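## Task

Finish with the pill organiser resting flat on its base on the table, the Sunday lid swung open to vertical or past it, and every other lid clicked closed. This must hold without the robot supporting anything, and the grippers must release and pull away at the end.

## Robot and tools

Robot: two arms, left_arm and right_arm, each ending in a two-finger parallel gripper. The fingers extend along the gripper's own +z axis and close along its y axis. The reported hand point sits between the finger pads, roughly 1 cm short of the tips. Joint limits (rad), base to gripper: waist -2.618 to 3.054, shoulder 0.000 to 3.142, elbow 0.000 to 3.142, wrist pitch -1.571 to 1.571, wrist yaw -1.571 to 1.571, wrist roll -2.094 to 2.094. Elbows never fully straighten.

Scene frame (used in results): origin at table-top height, midway between the arms and 5 to 10 cm in from the near table edge; +x points out across the table, +z up, and left_arm is on the +y side. The arm names do not match the left or right of any image. Printed hand positions can be off, more so at long reach.

Row format (used by execute_actions and move): one flat list of 14 numbers, each in [-1, 1], always all 14 even when one arm is idle. First 7 are left_arm: dx, dy, dz, rx, ry, rz, opening; last 7 are right_arm in the same order. dx..rz are an offset, not a pose, expressed in that gripper's own axes, measured from the gripper pose shown in the most recent result (or, before any result in the scene, or for a second call within one reply, from where the gripper is when the call starts). Scale: 1.0 = 0.6 m of travel or 180 degrees; rx, ry, rz form a single rotation vector. Opening is absolute, not an offset: +1 fully open (0.093 m), -1 closed. Sending all-zero offsets is not idle: it pulls the arm back to the reference pose. To hold an arm still, send the offset back to its wanted pose in the first call and zeros afterwards, always with its desired opening.

execute_actions: argument actions is a list holding one item or none. Empty list returns the current state. An action item has rows (1 to 15 rows of 14 numbers) and steps (1 to 15, default 15); each step lasts 1/30 s and the last row repeats if rows run out. Each row is an offset from the same reference pose, not from the previous row. A wait item has only steps (up to 300), counted from the previous result. Optional pictures (boolean) toggles images; by default they come back. A rejected call does nothing to the robot.

move: target is one 14-number row as above; speed is m/s from 0.002 to 0.5 (default 0.25), with rotation capped at twice that in rad/s. Both grippers travel straight-line paths that finish together, lasting 0.5 to 10 s; longer paths get cut off at 10 s. Openings are sent at the start. Paths ignore obstacles and the other arm, grippers lag and may overshoot the speed, especially near full extension. Faster contact hits harder; aiming further past a contact presses harder. The result adds a move: line with the ending (done, off_target, moving, held, fault) and any limits (paced = pose clipped; held = some steps blocked, after which the arm may jump quickly), plus each gripper's distance from its target.

wait: seconds 0 to 10; lets the simulation run with no new command. zoom_image: camera (cam_head_left, cam_head_right, cam_high, cam_low, cam_left_wrist, cam_right_wrist) and region [x0, y0, x1, y1] in pixels, top-left origin, at most 504 x 504; all images are 672x504. finished_scene: scene = number of the current scene; irreversible, and the result reports success and the next task.

Motion limits: each control step the command is clipped to within 70 mm and 16 degrees of the measured pose; position is favoured over orientation. After an action ends the arm continues only to its last clipped pose, so long reaches need several calls; read the result pose and command the remainder. Joint friction can leave the gripper up to about 31 mm short, and tiny commands may not move it. The simulation keeps running while the operator thinks.

Result lines: left_arm / right_arm give position (m) and quat wxyz. grip_measured is the gripper motor on the +1/-1 scale; pads meet near -0.94 and each mm of object width adds about 0.0208, with a fixed per-gripper error up to 0.02. Fingers stop at contact while the motor keeps going, so grip barely reveals a touch. Commanding below the width reading squeezes harder, to about 50-62 N per pad (less for parts under ~5 mm). Keep sending the same closing value to keep hold. Joint positions end with the opening in metres (stops at zero). HELD marks steps where the command was partly or fully not sent; pose unreachable means the clearance check altered a command; Hand target shows where the controller is driving each gripper. Joint torques carry offsets and noise. MOTOR HOT appears from 75 °C; at 90 °C the arm is halted 10 s, at 100 °C it goes limp and drops; these show as OVER-TEMPERATURE FAULT. Avoid long loaded holds.

Avoid: knocking anything off the table (instant failure), dropping or slamming objects, hard pushes, arm-to-arm collisions, and contact with the bar and plate behind/under the bases (up to ~3 cm tall, no warning). Loose objects may occasionally get nudged by outside disturbances. Finish with grippers open and clear of the organiser.

Each tool is called after ">>>" by a JSON object that holds its "fn" and its "kwargs".

## Session

>>> {"fn": "execute_actions", "kwargs": {"actions": []}}

Scene clock: 0.00 s of 4800.00 s.
left_arm: end_effector_position=(+0.3713, +0.5144, +0.2353) grip_measured=+1.000 end_effector_quat_wxyz=(+0.369, +0.182, +0.895, -0.173) | right_arm: end_effector_position=(+0.1555, -0.5349, +0.1286) grip_measured=+1.000 end_effector_quat_wxyz=(+0.174, +0.296, +0.931, +0.121)
Joint positions: left_arm=[ 0.796  2.01   2.084 -1.458  0.792  1.073  0.093] | right_arm=[-1.18   1.523  1.176 -1.241 -0.454 -0.594  0.093]
Joint velocities: left_arm=[-0.007 -0.017 -0.002  0.066 -0.066  0.022  0.   ] | right_arm=[-0.002 -0.022  0.002 -0.066  0.007  0.037  0.   ]
Joint torques (N m, as the arm reports them, + toward a larger angle): no reading
Motor temperatures (°C, as the motors report them): left_arm=[29 29 30 28 29 28] | right_arm=[30 27 27 30 30 31]
Hand target (left_arm): +0.371, +0.514, +0.235; +0.369, +0.182, +0.895, -0.173
Hand target (right_arm): +0.155, -0.535, +0.129; +0.174, +0.296, +0.931, +0.121

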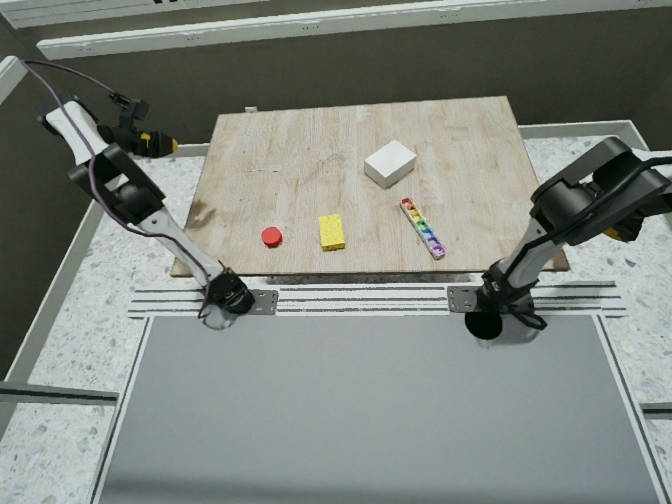

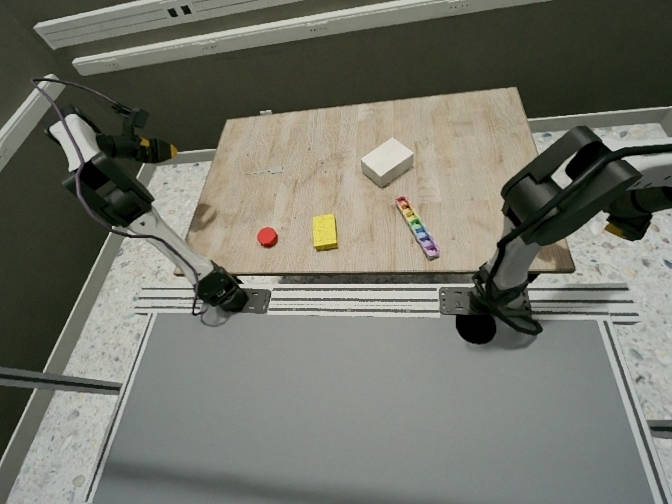

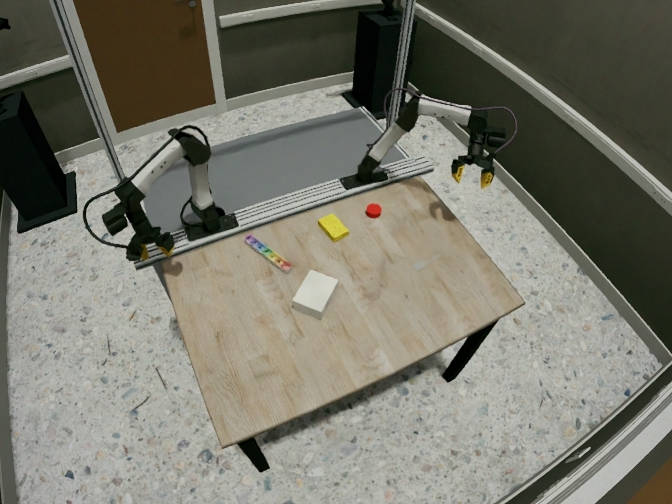

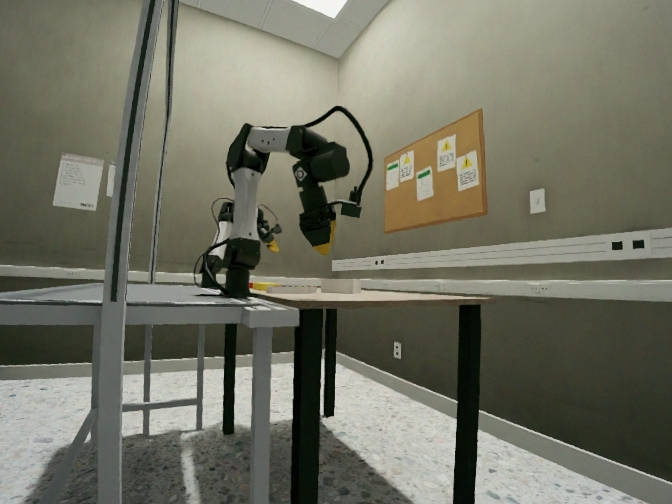

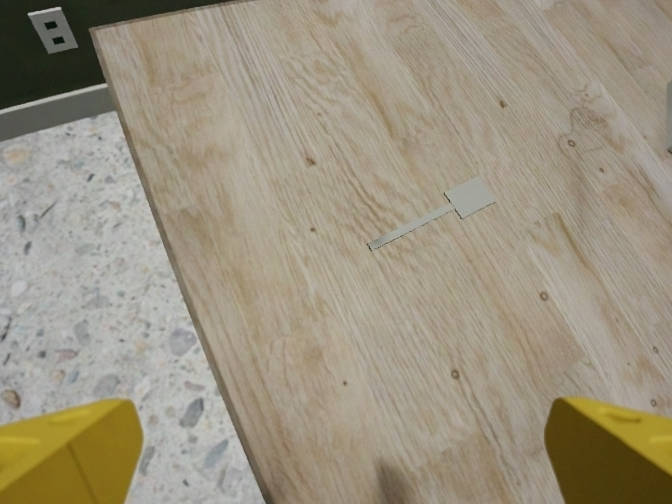

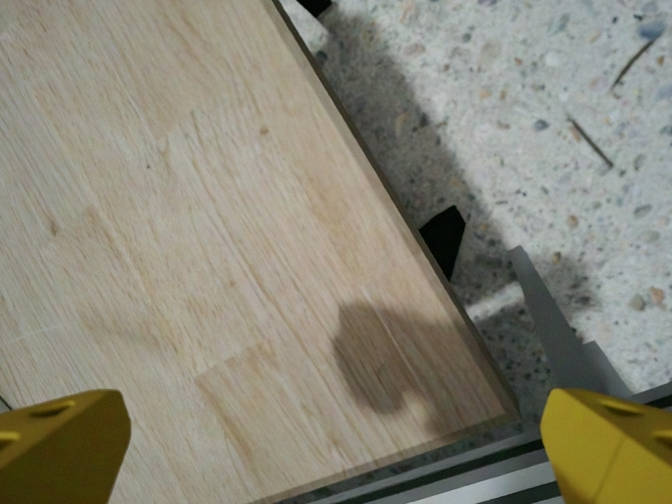

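>>> {"fn": "zoom_image", "kwargs": {"camera": "cam_head_left", "region": [380, 185, 470, 270]}}

>>> {"fn": "zoom_image", "kwargs": {"camera": "cam_high", "region": [230, 220, 310, 285]}}

>>> {"fn": "zoom_image", "kwargs": {"camera": "cam_low", "region": [240, 180, 380, 310]}}

Region (380, 185, 470, 270) of cam_head_left's 672x504 image, scaled by 5.600, with more detail than that image has.

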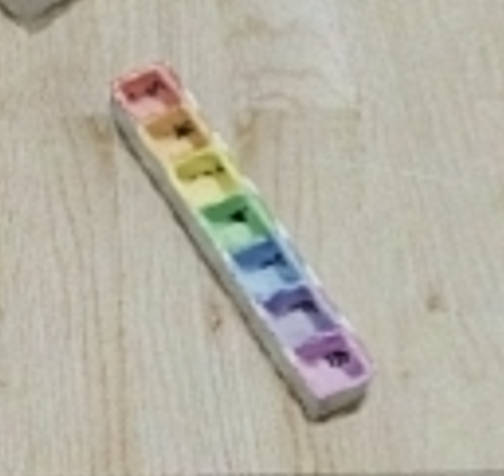

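Region (230, 220, 310, 285) of cam_high's 672x504 image, scaled by 6.300, with more detail than that image has; it fills the top 410 rows of this view, and the rest is white.

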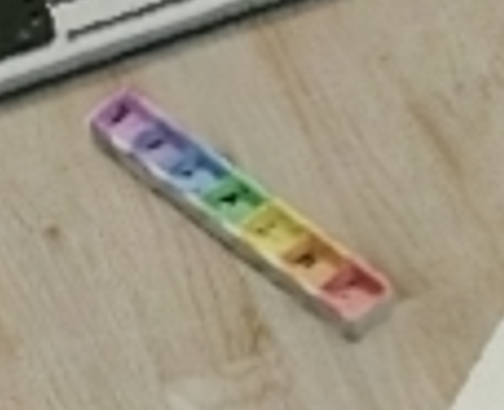

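Region (240, 180, 380, 310) of cam_low's 672x504 image, scaled by 3.600, with more detail than that image has; it fills the top 468 rows of this view, and the rest is white.

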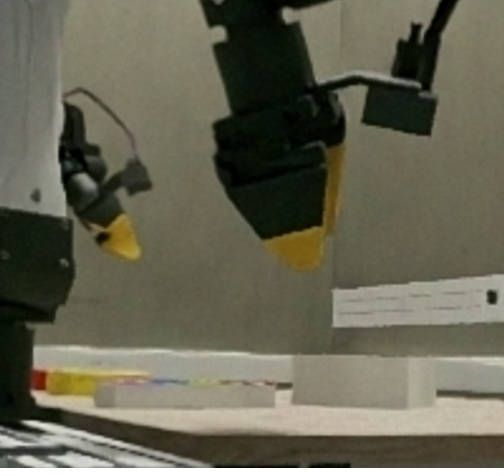

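>>> {"fn": "move", "kwargs": {"target": [0.133,-0.727,0.334,0.1456,-0.0205,0.186,1,0.33,0.53,0.061,0.0583,0.129,-0.3076,1]}}

Scene clock: 6.60 s of 4800.00 s.
left_arm: end_effector_position=(+0.2444, +0.0604, +0.1364) grip_measured=+1.000 end_effector_quat_wxyz=(+0.391, +0.501, +0.722, -0.273) | right_arm: end_effector_position=(+0.1717, -0.1672, +0.1439) grip_measured=+1.000 end_effector_quat_wxyz=(+0.000, -0.184, +0.983, +0.003)
Joint positions: left_arm=[-0.526  1.302  0.713 -0.126  0.526  0.387  0.093] | right_arm=[ 0.733  1.383  1.252 -1.397 -0.035  0.328  0.093]
Joint velocities: left_arm=[-0.007 -0.017 -0.012 -0.007 -0.066  0.007  0.   ] | right_arm=[ 0.002  0.007 -0.007 -0.037 -0.007 -0.022  0.   ]
Joint torques (N m, as the arm reports them, + toward a larger angle): left_arm=[-0.81 -4.07  6.83  2.31  0.16 -0.28] | right_arm=[ 0.86 -4.61  7.69  0.28  0.22  0.07]
Motor temperatures (°C, as the motors report them): left_arm=[29 31 31 29 29 28] | right_arm=[30 27 28 31 30 31]
Hand target (left_arm): +0.241, +0.060, +0.123; +0.379, +0.501, +0.729, -0.272
Hand target (right_arm): +0.172, -0.168, +0.145; -0.004, -0.182, +0.983, -0.005
Off the commanded pose (left_arm): 0.017 m, 2 deg.
Off the commanded pose (right_arm): 0.013 m, 0 deg.
After step 90, 0.73 s passed at rest.
move: off_target (left_arm, right_arm)

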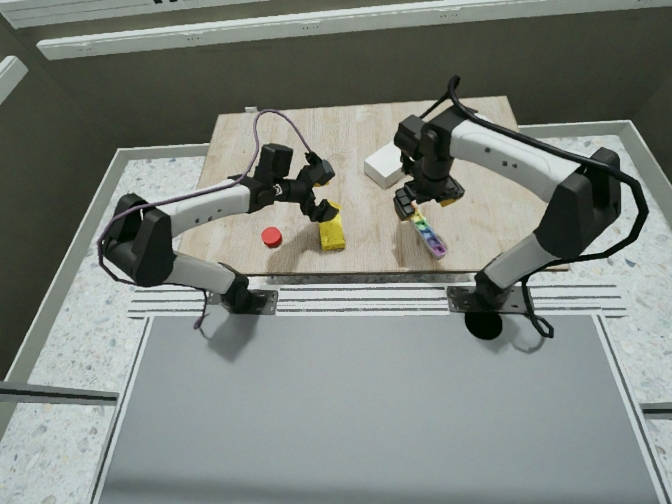

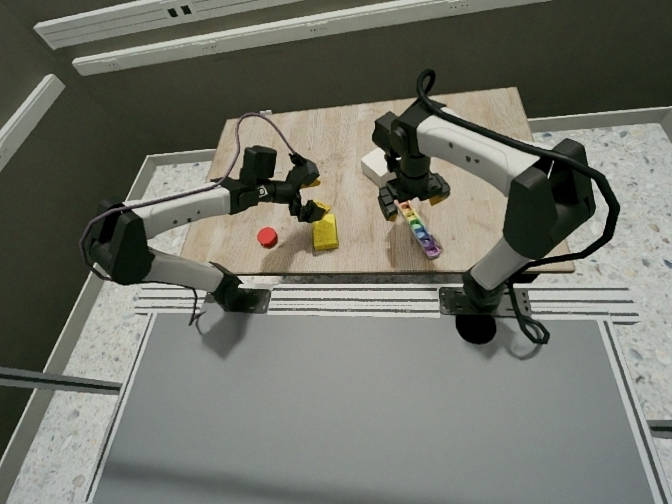

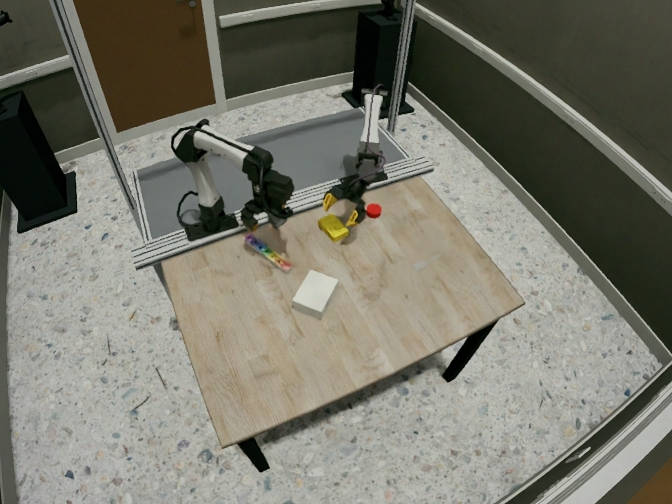

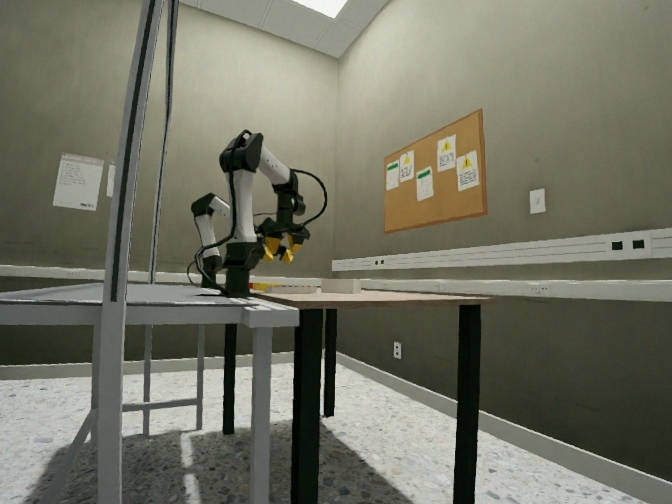

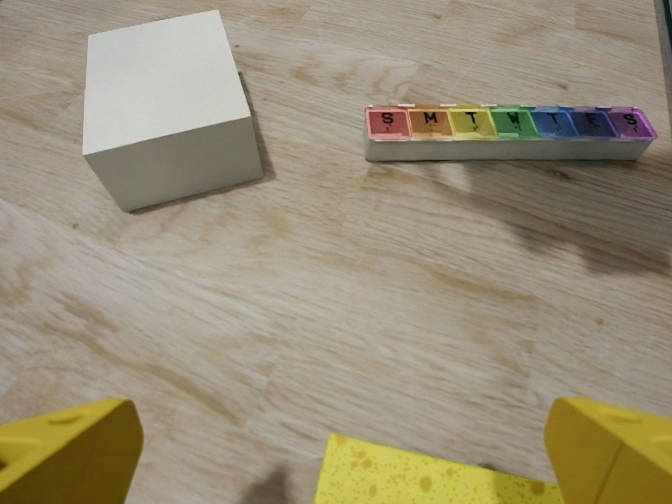

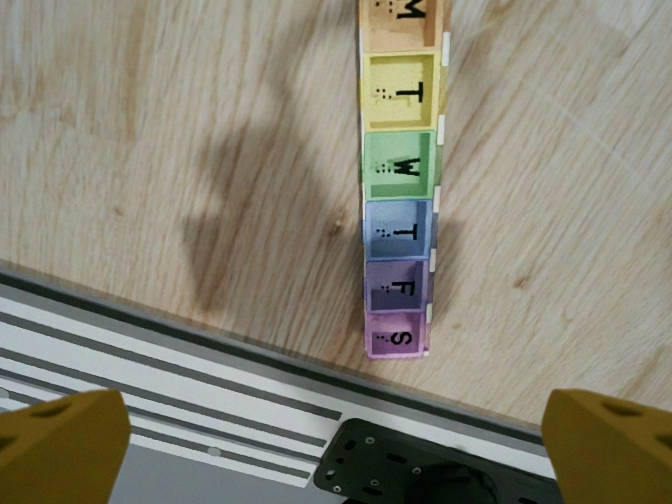

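>>> {"fn": "zoom_image", "kwargs": {"camera": "cam_left_wrist", "region": [350, 85, 500, 175]}}

>>> {"fn": "zoom_image", "kwargs": {"camera": "cam_right_wrist", "region": [330, 0, 480, 150]}}

>>> {"fn": "zoom_image", "kwargs": {"camera": "cam_high", "region": [310, 160, 400, 250]}}

Region (350, 85, 500, 175) of cam_left_wrist's 672x504 image, scaled by 3.360, with more detail than that image has; it fills the top 302 rows of this view, and the rest is white.

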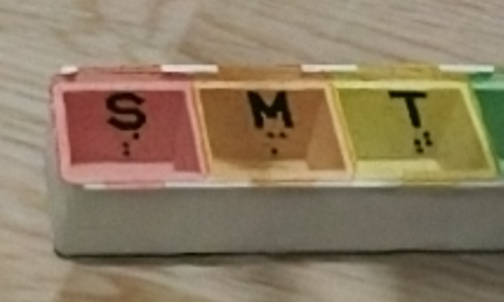

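Region (330, 0, 480, 150) of cam_right_wrist's 672x504 image, scaled by 3.360, with more detail than that image has.

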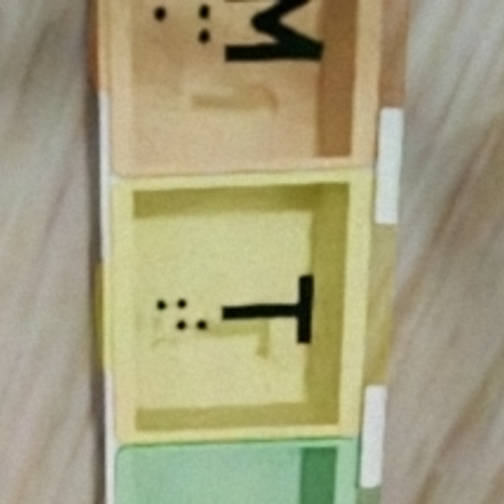

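Region (310, 160, 400, 250) of cam_high's 672x504 image, scaled by 5.600, with more detail than that image has.

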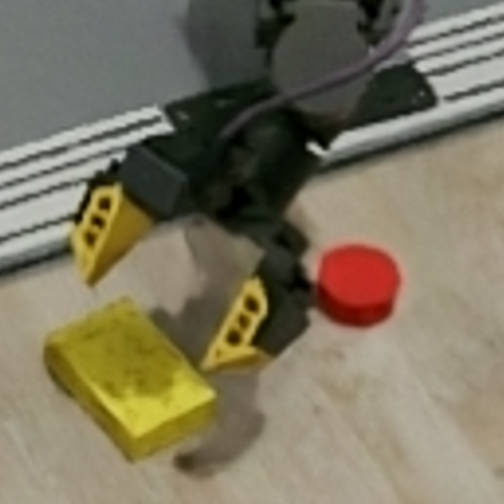

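>>> {"fn": "move", "kwargs": {"target": [0,-0.057,0.24,0,0,0,-1,0.02,-0.052,0.13,0,-0.11,-0.017,0.4], "speed": 0.15}}

Scene clock: 14.27 s of 4800.00 s.
left_arm: end_effector_position=(+0.2535, -0.0585, +0.0559) grip_measured=-0.974 end_effector_quat_wxyz=(+0.383, +0.503, +0.725, -0.274) | right_arm: end_effector_position=(+0.1730, -0.1947, +0.0640) grip_measured=+0.402 end_effector_quat_wxyz=(+0.160, -0.209, +0.964, +0.040)
Joint positions: left_arm=[-0.818  1.82   0.827  0.345  0.304  0.187  0.   ] | right_arm=[ 0.7    1.026  0.645 -0.827  0.036  0.238  0.064]
Joint velocities: left_arm=[-0.002  0.017 -0.007 -0.037 -0.037  0.066  0.   ] | right_arm=[ 0.002 -0.007 -0.002 -0.007 -0.007 -0.037  0.   ]
Joint torques (N m, as the arm reports them, + toward a larger angle): left_arm=[-0.61 -8.37  8.98  2.49 -0.04 -0.3 ] | right_arm=[-0.22 -4.83  5.49  1.43  0.26 -0.09]
Motor temperatures (°C, as the motors report them): left_arm=[29 31 32 31 29 28] | right_arm=[30 28 29 31 30 31]
Hand target (left_arm): +0.256, -0.065, +0.057; +0.389, +0.501, +0.723, -0.274
Hand target (right_arm): +0.174, -0.199, +0.064; +0.169, -0.208, +0.963, +0.037
Off the commanded pose (left_arm): 0.007 m, 1 deg.
Off the commanded pose (right_arm): 0.006 m, 1 deg.
After step 90, 2.87 s passed at rest.
move: done

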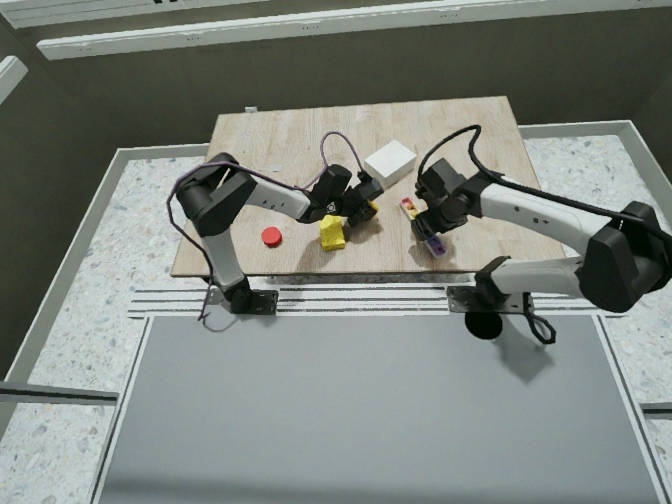

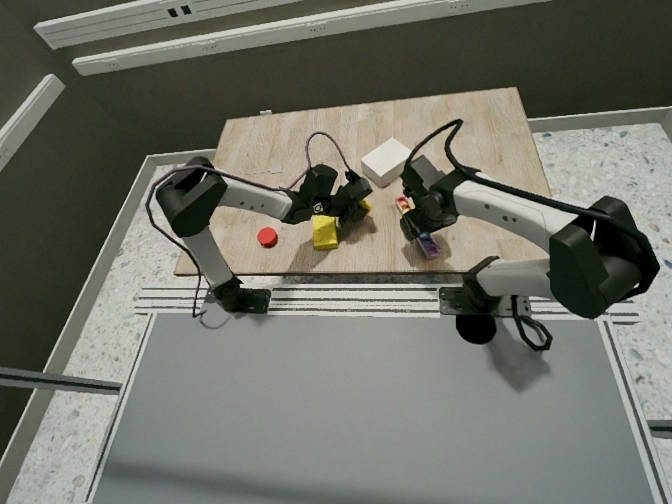

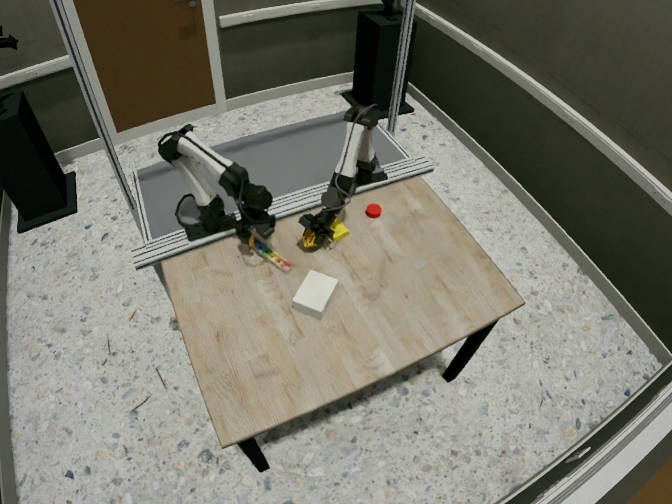

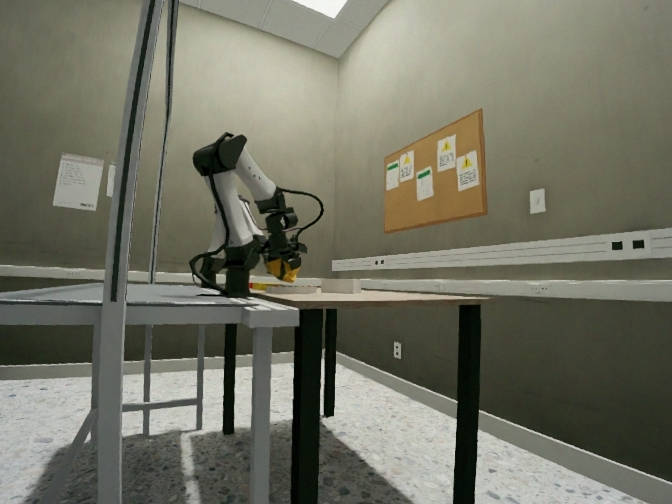

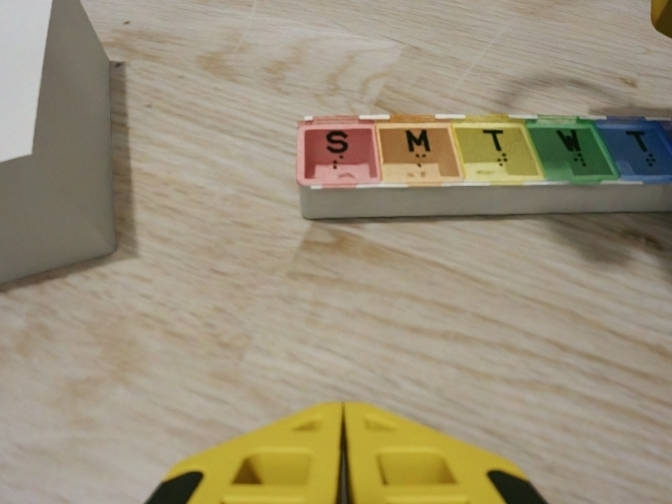

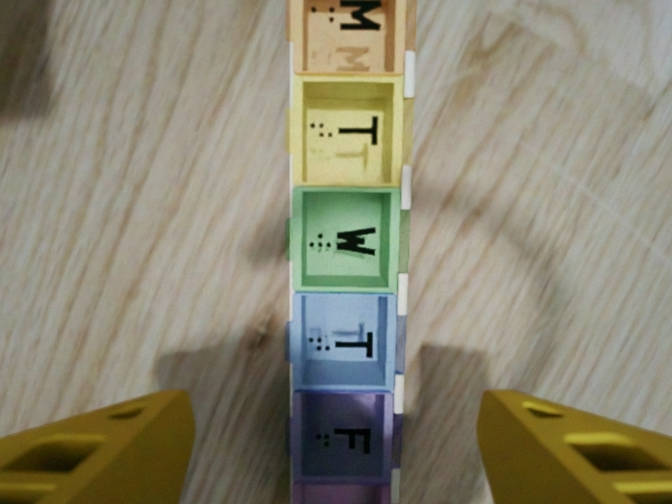

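>>> {"fn": "move", "kwargs": {"target": [0.005,0,0.083,0,0,0,-1,0.023,-0.012,0.066,0,0,0.005,0.4], "speed": 0.06}}

>>> {"fn": "zoom_image", "kwargs": {"camera": "cam_low", "region": [250, 230, 350, 305]}}

Scene clock: 16.30 s of 4800.00 s.
left_arm: end_effector_position=(+0.2656, -0.0879, +0.0255) grip_measured=-0.974 end_effector_quat_wxyz=(+0.377, +0.504, +0.728, -0.274) | right_arm: end_effector_position=(+0.1791, -0.1964, +0.0313) grip_measured=+0.402 end_effector_quat_wxyz=(+0.173, -0.201, +0.963, +0.047)
Joint positions: left_arm=[-0.845  1.999  0.931  0.411  0.285  0.169  0.   ] | right_arm=[ 0.677  1.058  0.515 -0.635  0.03   0.232  0.064]
Joint velocities: left_arm=[-0.007 -0.007  0.027 -0.022  0.022 -0.007  0.   ] | right_arm=[-0.012 -0.012  0.007  0.007 -0.037 -0.037  0.001]
Joint torques (N m, as the arm reports them, + toward a larger angle): left_arm=[-0.74 -9.58  8.71  2.46  0.05 -0.19] | right_arm=[-0.14 -0.86  5.47  1.51  0.03 -0.12]
Motor temperatures (°C, as the motors report them): left_arm=[29 32 33 32 29 28] | right_arm=[30 28 29 31 30 31]
Hand target (left_arm): +0.267, -0.095, +0.025; +0.383, +0.503, +0.725, -0.274
Hand target (right_arm): +0.176, -0.201, +0.023; +0.159, -0.201, +0.966, +0.042
Off the commanded pose (left_arm): 0.008 m, 1 deg.
Off the commanded pose (right_arm): 0.011 m, 2 deg.
move: off_target (right_arm)

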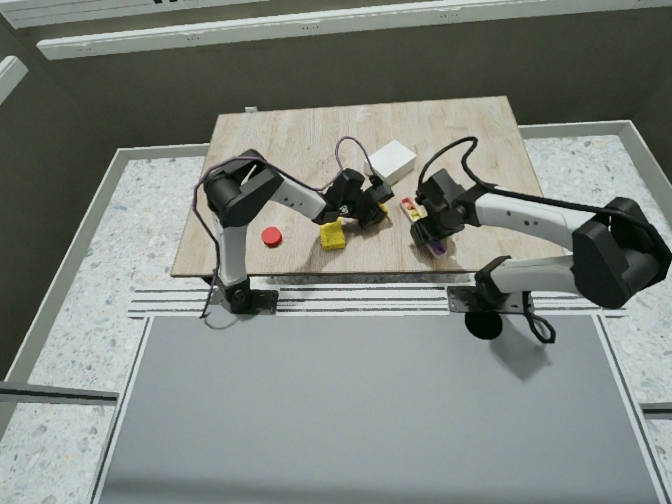

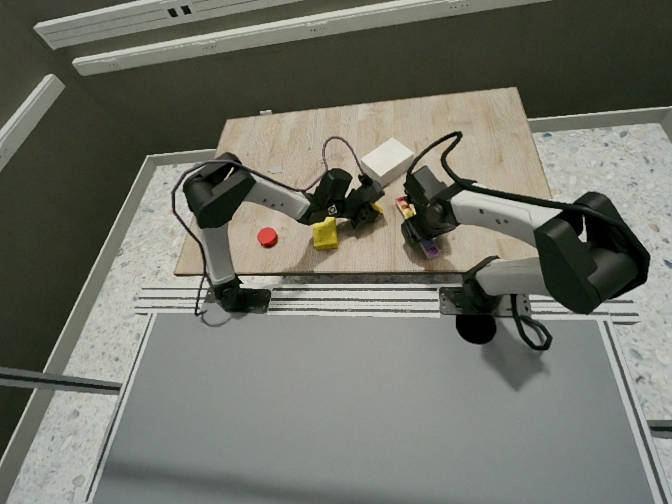

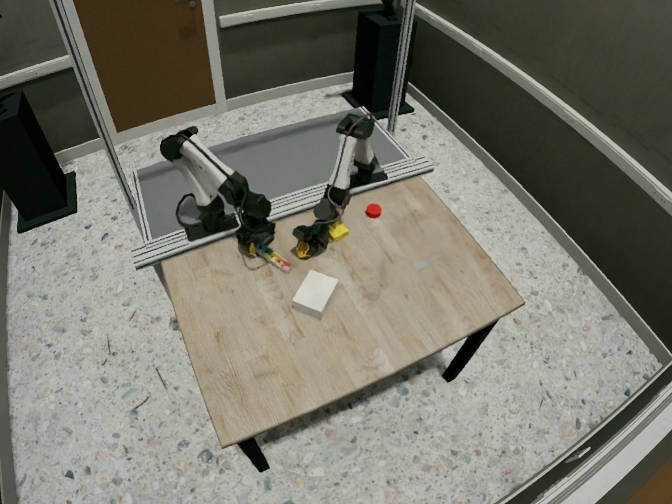

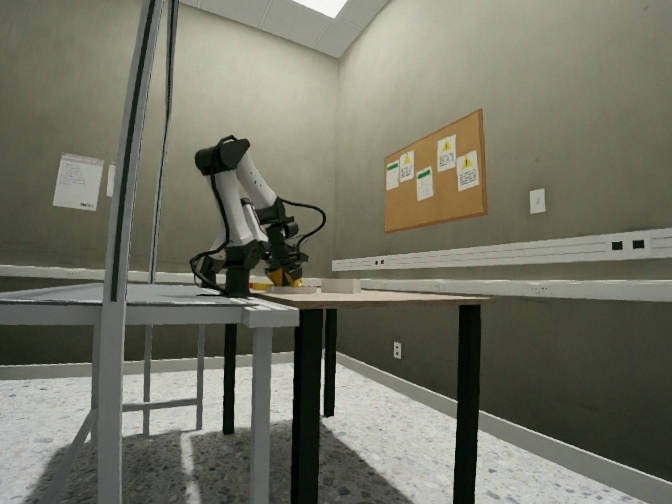

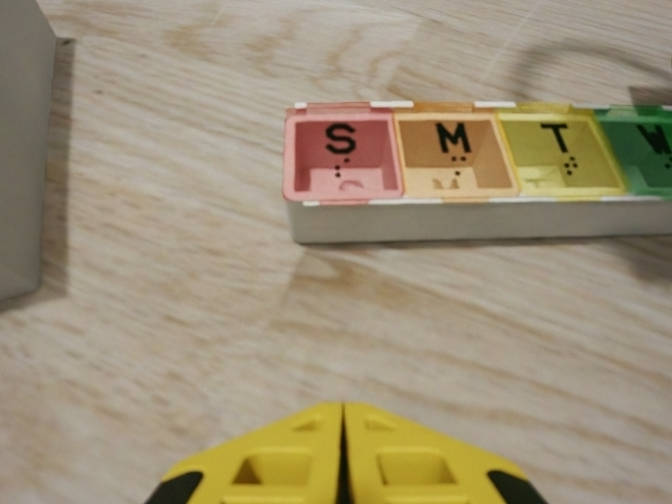

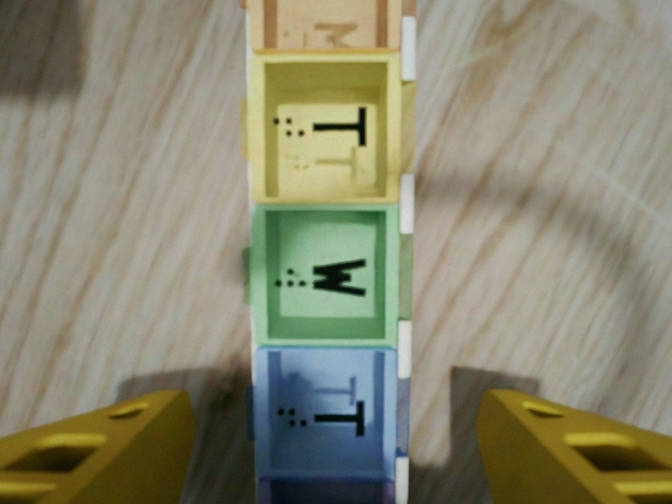

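Region (250, 230, 350, 305) of cam_low's 672x504 image, scaled by 5.040, with more detail than that image has; it fills the top 378 rows of this view, and the rest is white.

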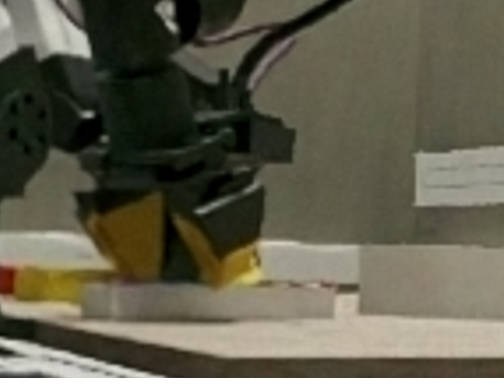

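>>> {"fn": "move", "kwargs": {"target": [-0.035,0,0.05,0,0,0,-1,0.02,0,0.036,0,0.008,0,0.4], "speed": 0.05}}

>>> {"fn": "zoom_image", "kwargs": {"camera": "cam_low", "region": [250, 230, 350, 305]}}

Scene clock: 18.30 s of 4800.00 s.
left_arm: end_effector_position=(+0.2810, -0.1193, +0.0366) grip_measured=-0.974 end_effector_quat_wxyz=(+0.391, +0.502, +0.719, -0.279) | right_arm: end_effector_position=(+0.1815, -0.1952, +0.0165) grip_measured=+0.402 end_effector_quat_wxyz=(+0.175, -0.201, +0.963, +0.048)
Joint positions: left_arm=[-0.863  2.073  1.073  0.38   0.273  0.158  0.   ] | right_arm=[ 0.677  1.097  0.47  -0.545  0.03   0.232  0.064]
Joint velocities: left_arm=[ 0.002 -0.022  0.012 -0.095 -0.022  0.022  0.   ] | right_arm=[-0.002 -0.007  0.007  0.022  0.051 -0.066  0.001]
Joint torques (N m, as the arm reports them, + toward a larger angle): left_arm=[ -0.64 -10.69   8.96   2.11   0.04  -0.19] | right_arm=[ 0.93 -0.99  5.4   1.52  0.09  0.  ]
Motor temperatures (°C, as the motors report them): left_arm=[29 32 33 32 29 28] | right_arm=[30 28 29 31 30 31]
Hand target (left_arm): +0.278, -0.122, +0.026; +0.378, +0.503, +0.727, -0.274
Hand target (right_arm): +0.176, -0.198, +0.007; +0.161, -0.201, +0.965, +0.044
Off the commanded pose (left_arm): 0.011 m, 2 deg.
Off the commanded pose (right_arm): 0.012 m, 2 deg.
move: off_target (left_arm, right_arm)

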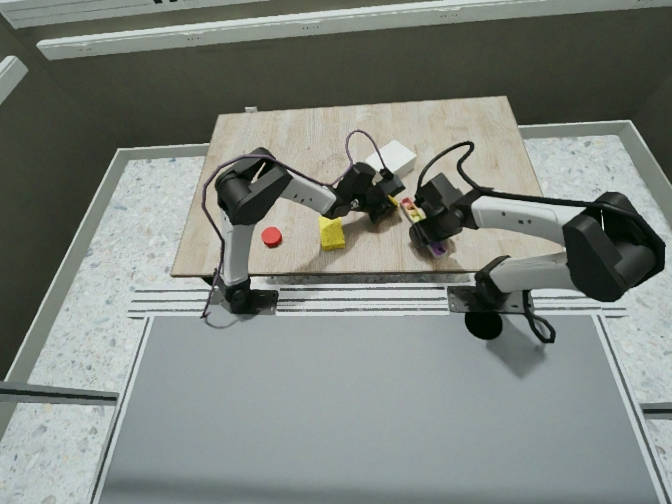

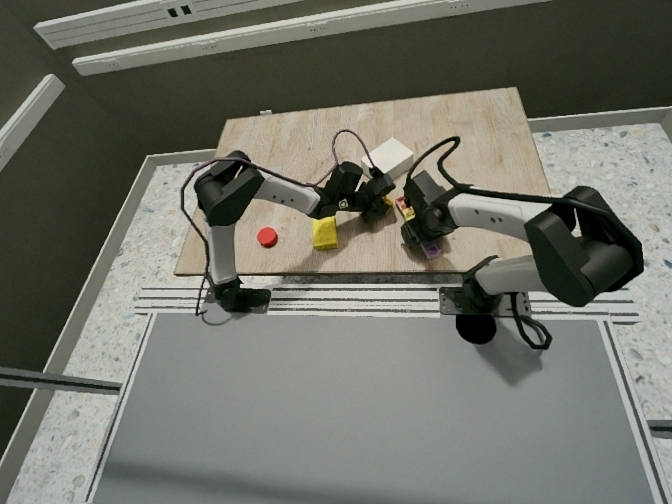

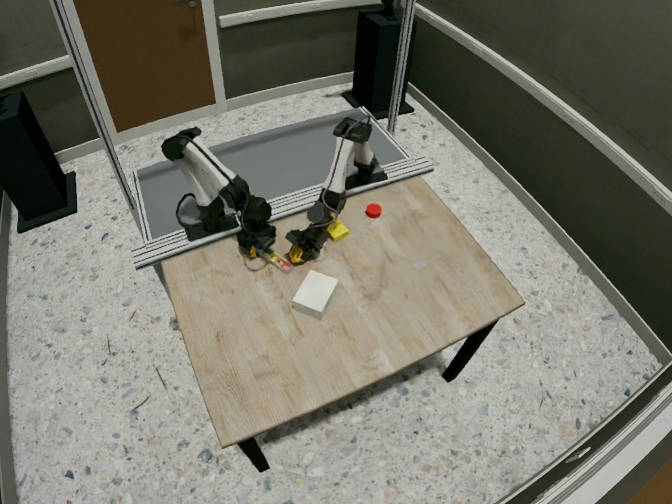

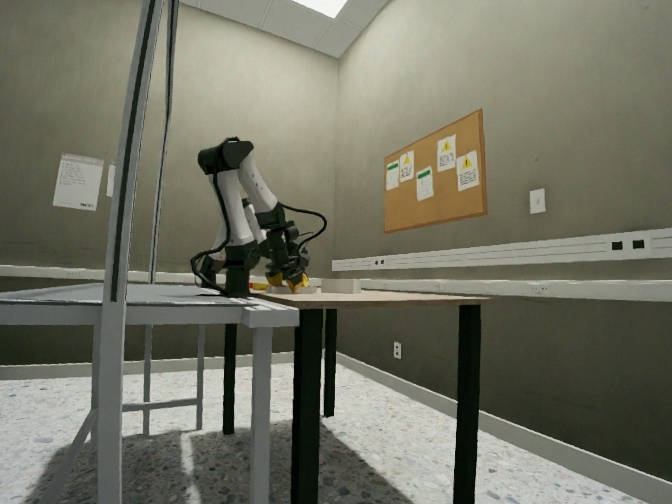

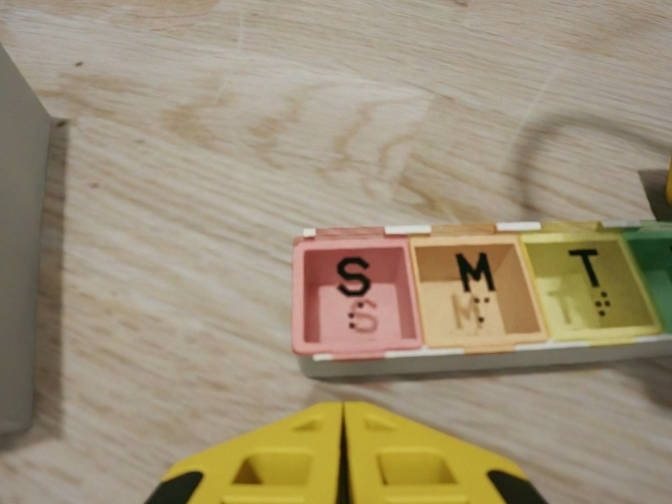

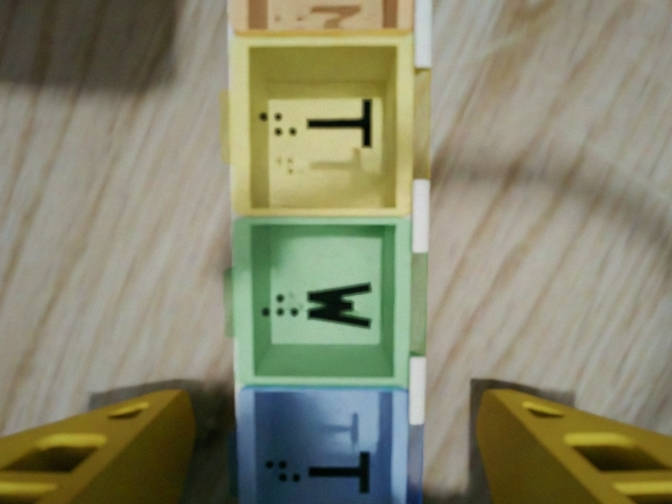

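Region (250, 230, 350, 305) of cam_low's 672x504 image, scaled by 5.040, with more detail than that image has; it fills the top 378 rows of this view, and the rest is white.

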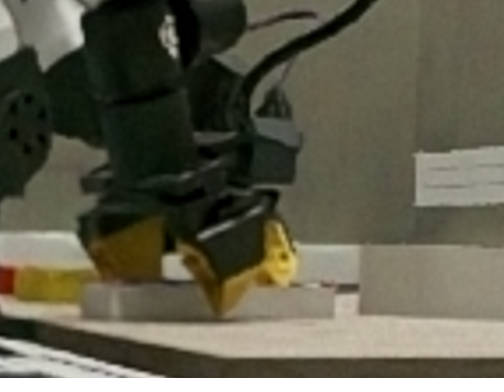

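>>> {"fn": "move", "kwargs": {"target": [0.026,-0.012,0.017,0,0,0,-1,0.005,0,0.008,0,0,0,-0.5], "speed": 0.03}}

>>> {"fn": "zoom_image", "kwargs": {"camera": "cam_high", "region": [240, 210, 340, 285]}}

Scene clock: 19.70 s of 4800.00 s.
left_arm: end_effector_position=(+0.2810, -0.1258, +0.0357) grip_measured=-0.974 end_effector_quat_wxyz=(+0.403, +0.501, +0.712, -0.284) | right_arm: end_effector_position=(+0.1843, -0.1930, +0.0179) grip_measured=-0.395 end_effector_quat_wxyz=(+0.182, -0.201, +0.961, +0.052)
Joint positions: left_arm=[-0.872  2.095  1.073  0.433  0.269  0.153  0.   ] | right_arm=[ 0.677  1.097  0.47  -0.529  0.029  0.232  0.026]
Joint velocities: left_arm=[-0.002 -0.002 -0.002  0.007  0.007  0.037  0.   ] | right_arm=[-0.007 -0.002 -0.002 -0.022 -0.051 -0.022  0.   ]
Joint torques (N m, as the arm reports them, + toward a larger angle): left_arm=[ -0.54 -11.04   5.14   2.51   0.    -0.24] | right_arm=[ 0.74 -2.24  5.35  1.62  0.16 -0.03]
Motor temperatures (°C, as the motors report them): left_arm=[29 33 33 32 29 28] | right_arm=[30 28 30 31 30 31]
Hand target (left_arm): +0.274, -0.122, +0.018; +0.390, +0.502, +0.720, -0.279
Hand target (right_arm): +0.180, -0.196, +0.011; +0.175, -0.201, +0.963, +0.048
Off the commanded pose (left_arm): 0.019 m, 2 deg.
Off the commanded pose (right_arm): 0.008 m, 1 deg.
move: off_target (left_arm)

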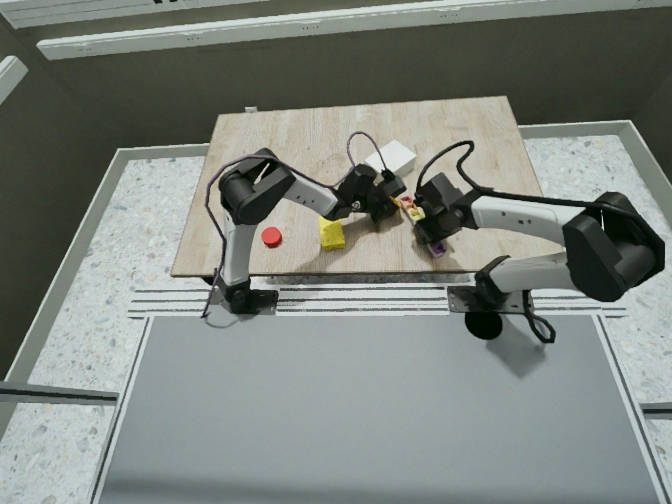

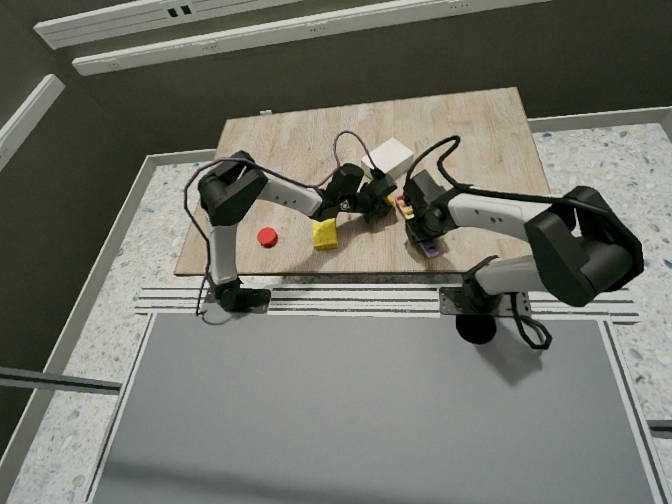

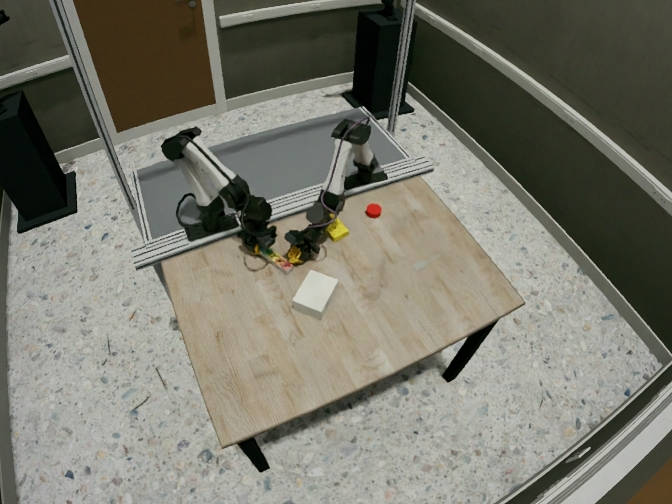

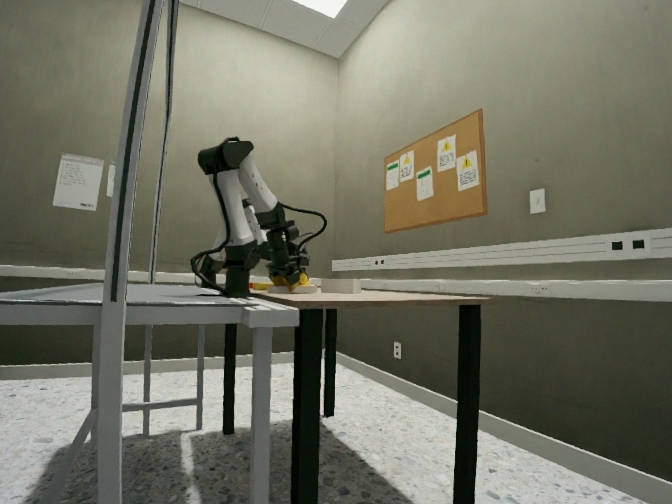

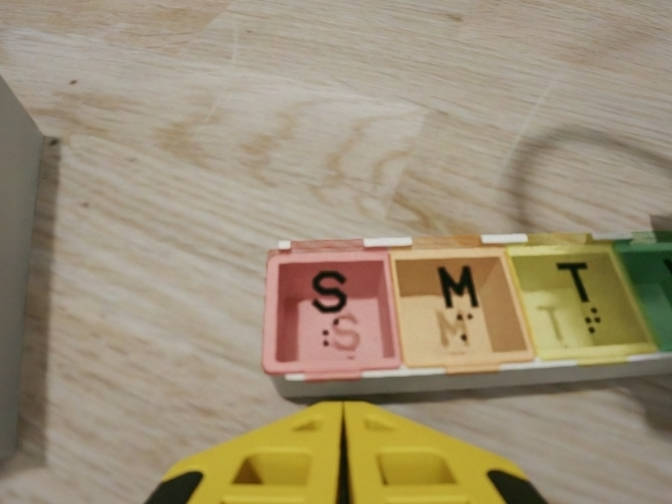

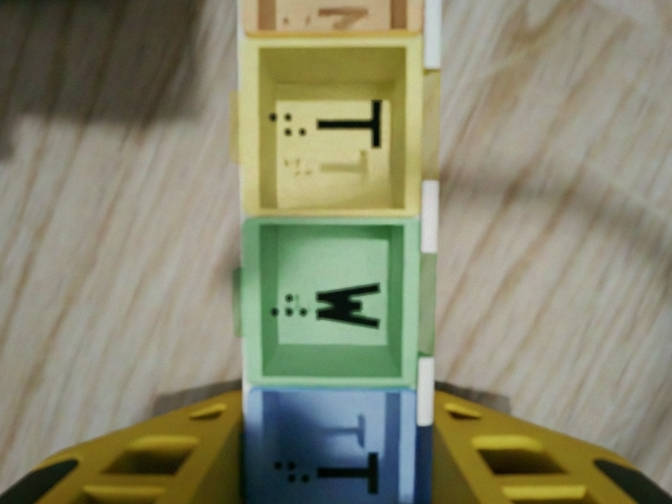

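Region (240, 210, 340, 285) of cam_high's 672x504 image, scaled by 5.040, with more detail than that image has; it fills the top 378 rows of this view, and the rest is white.

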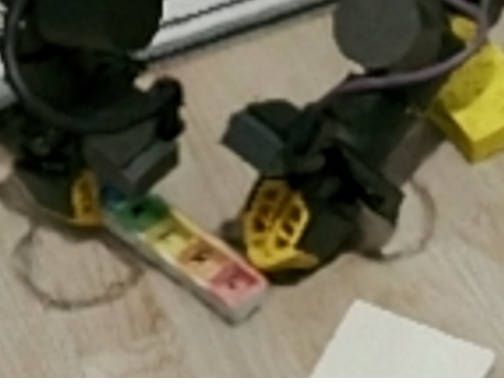

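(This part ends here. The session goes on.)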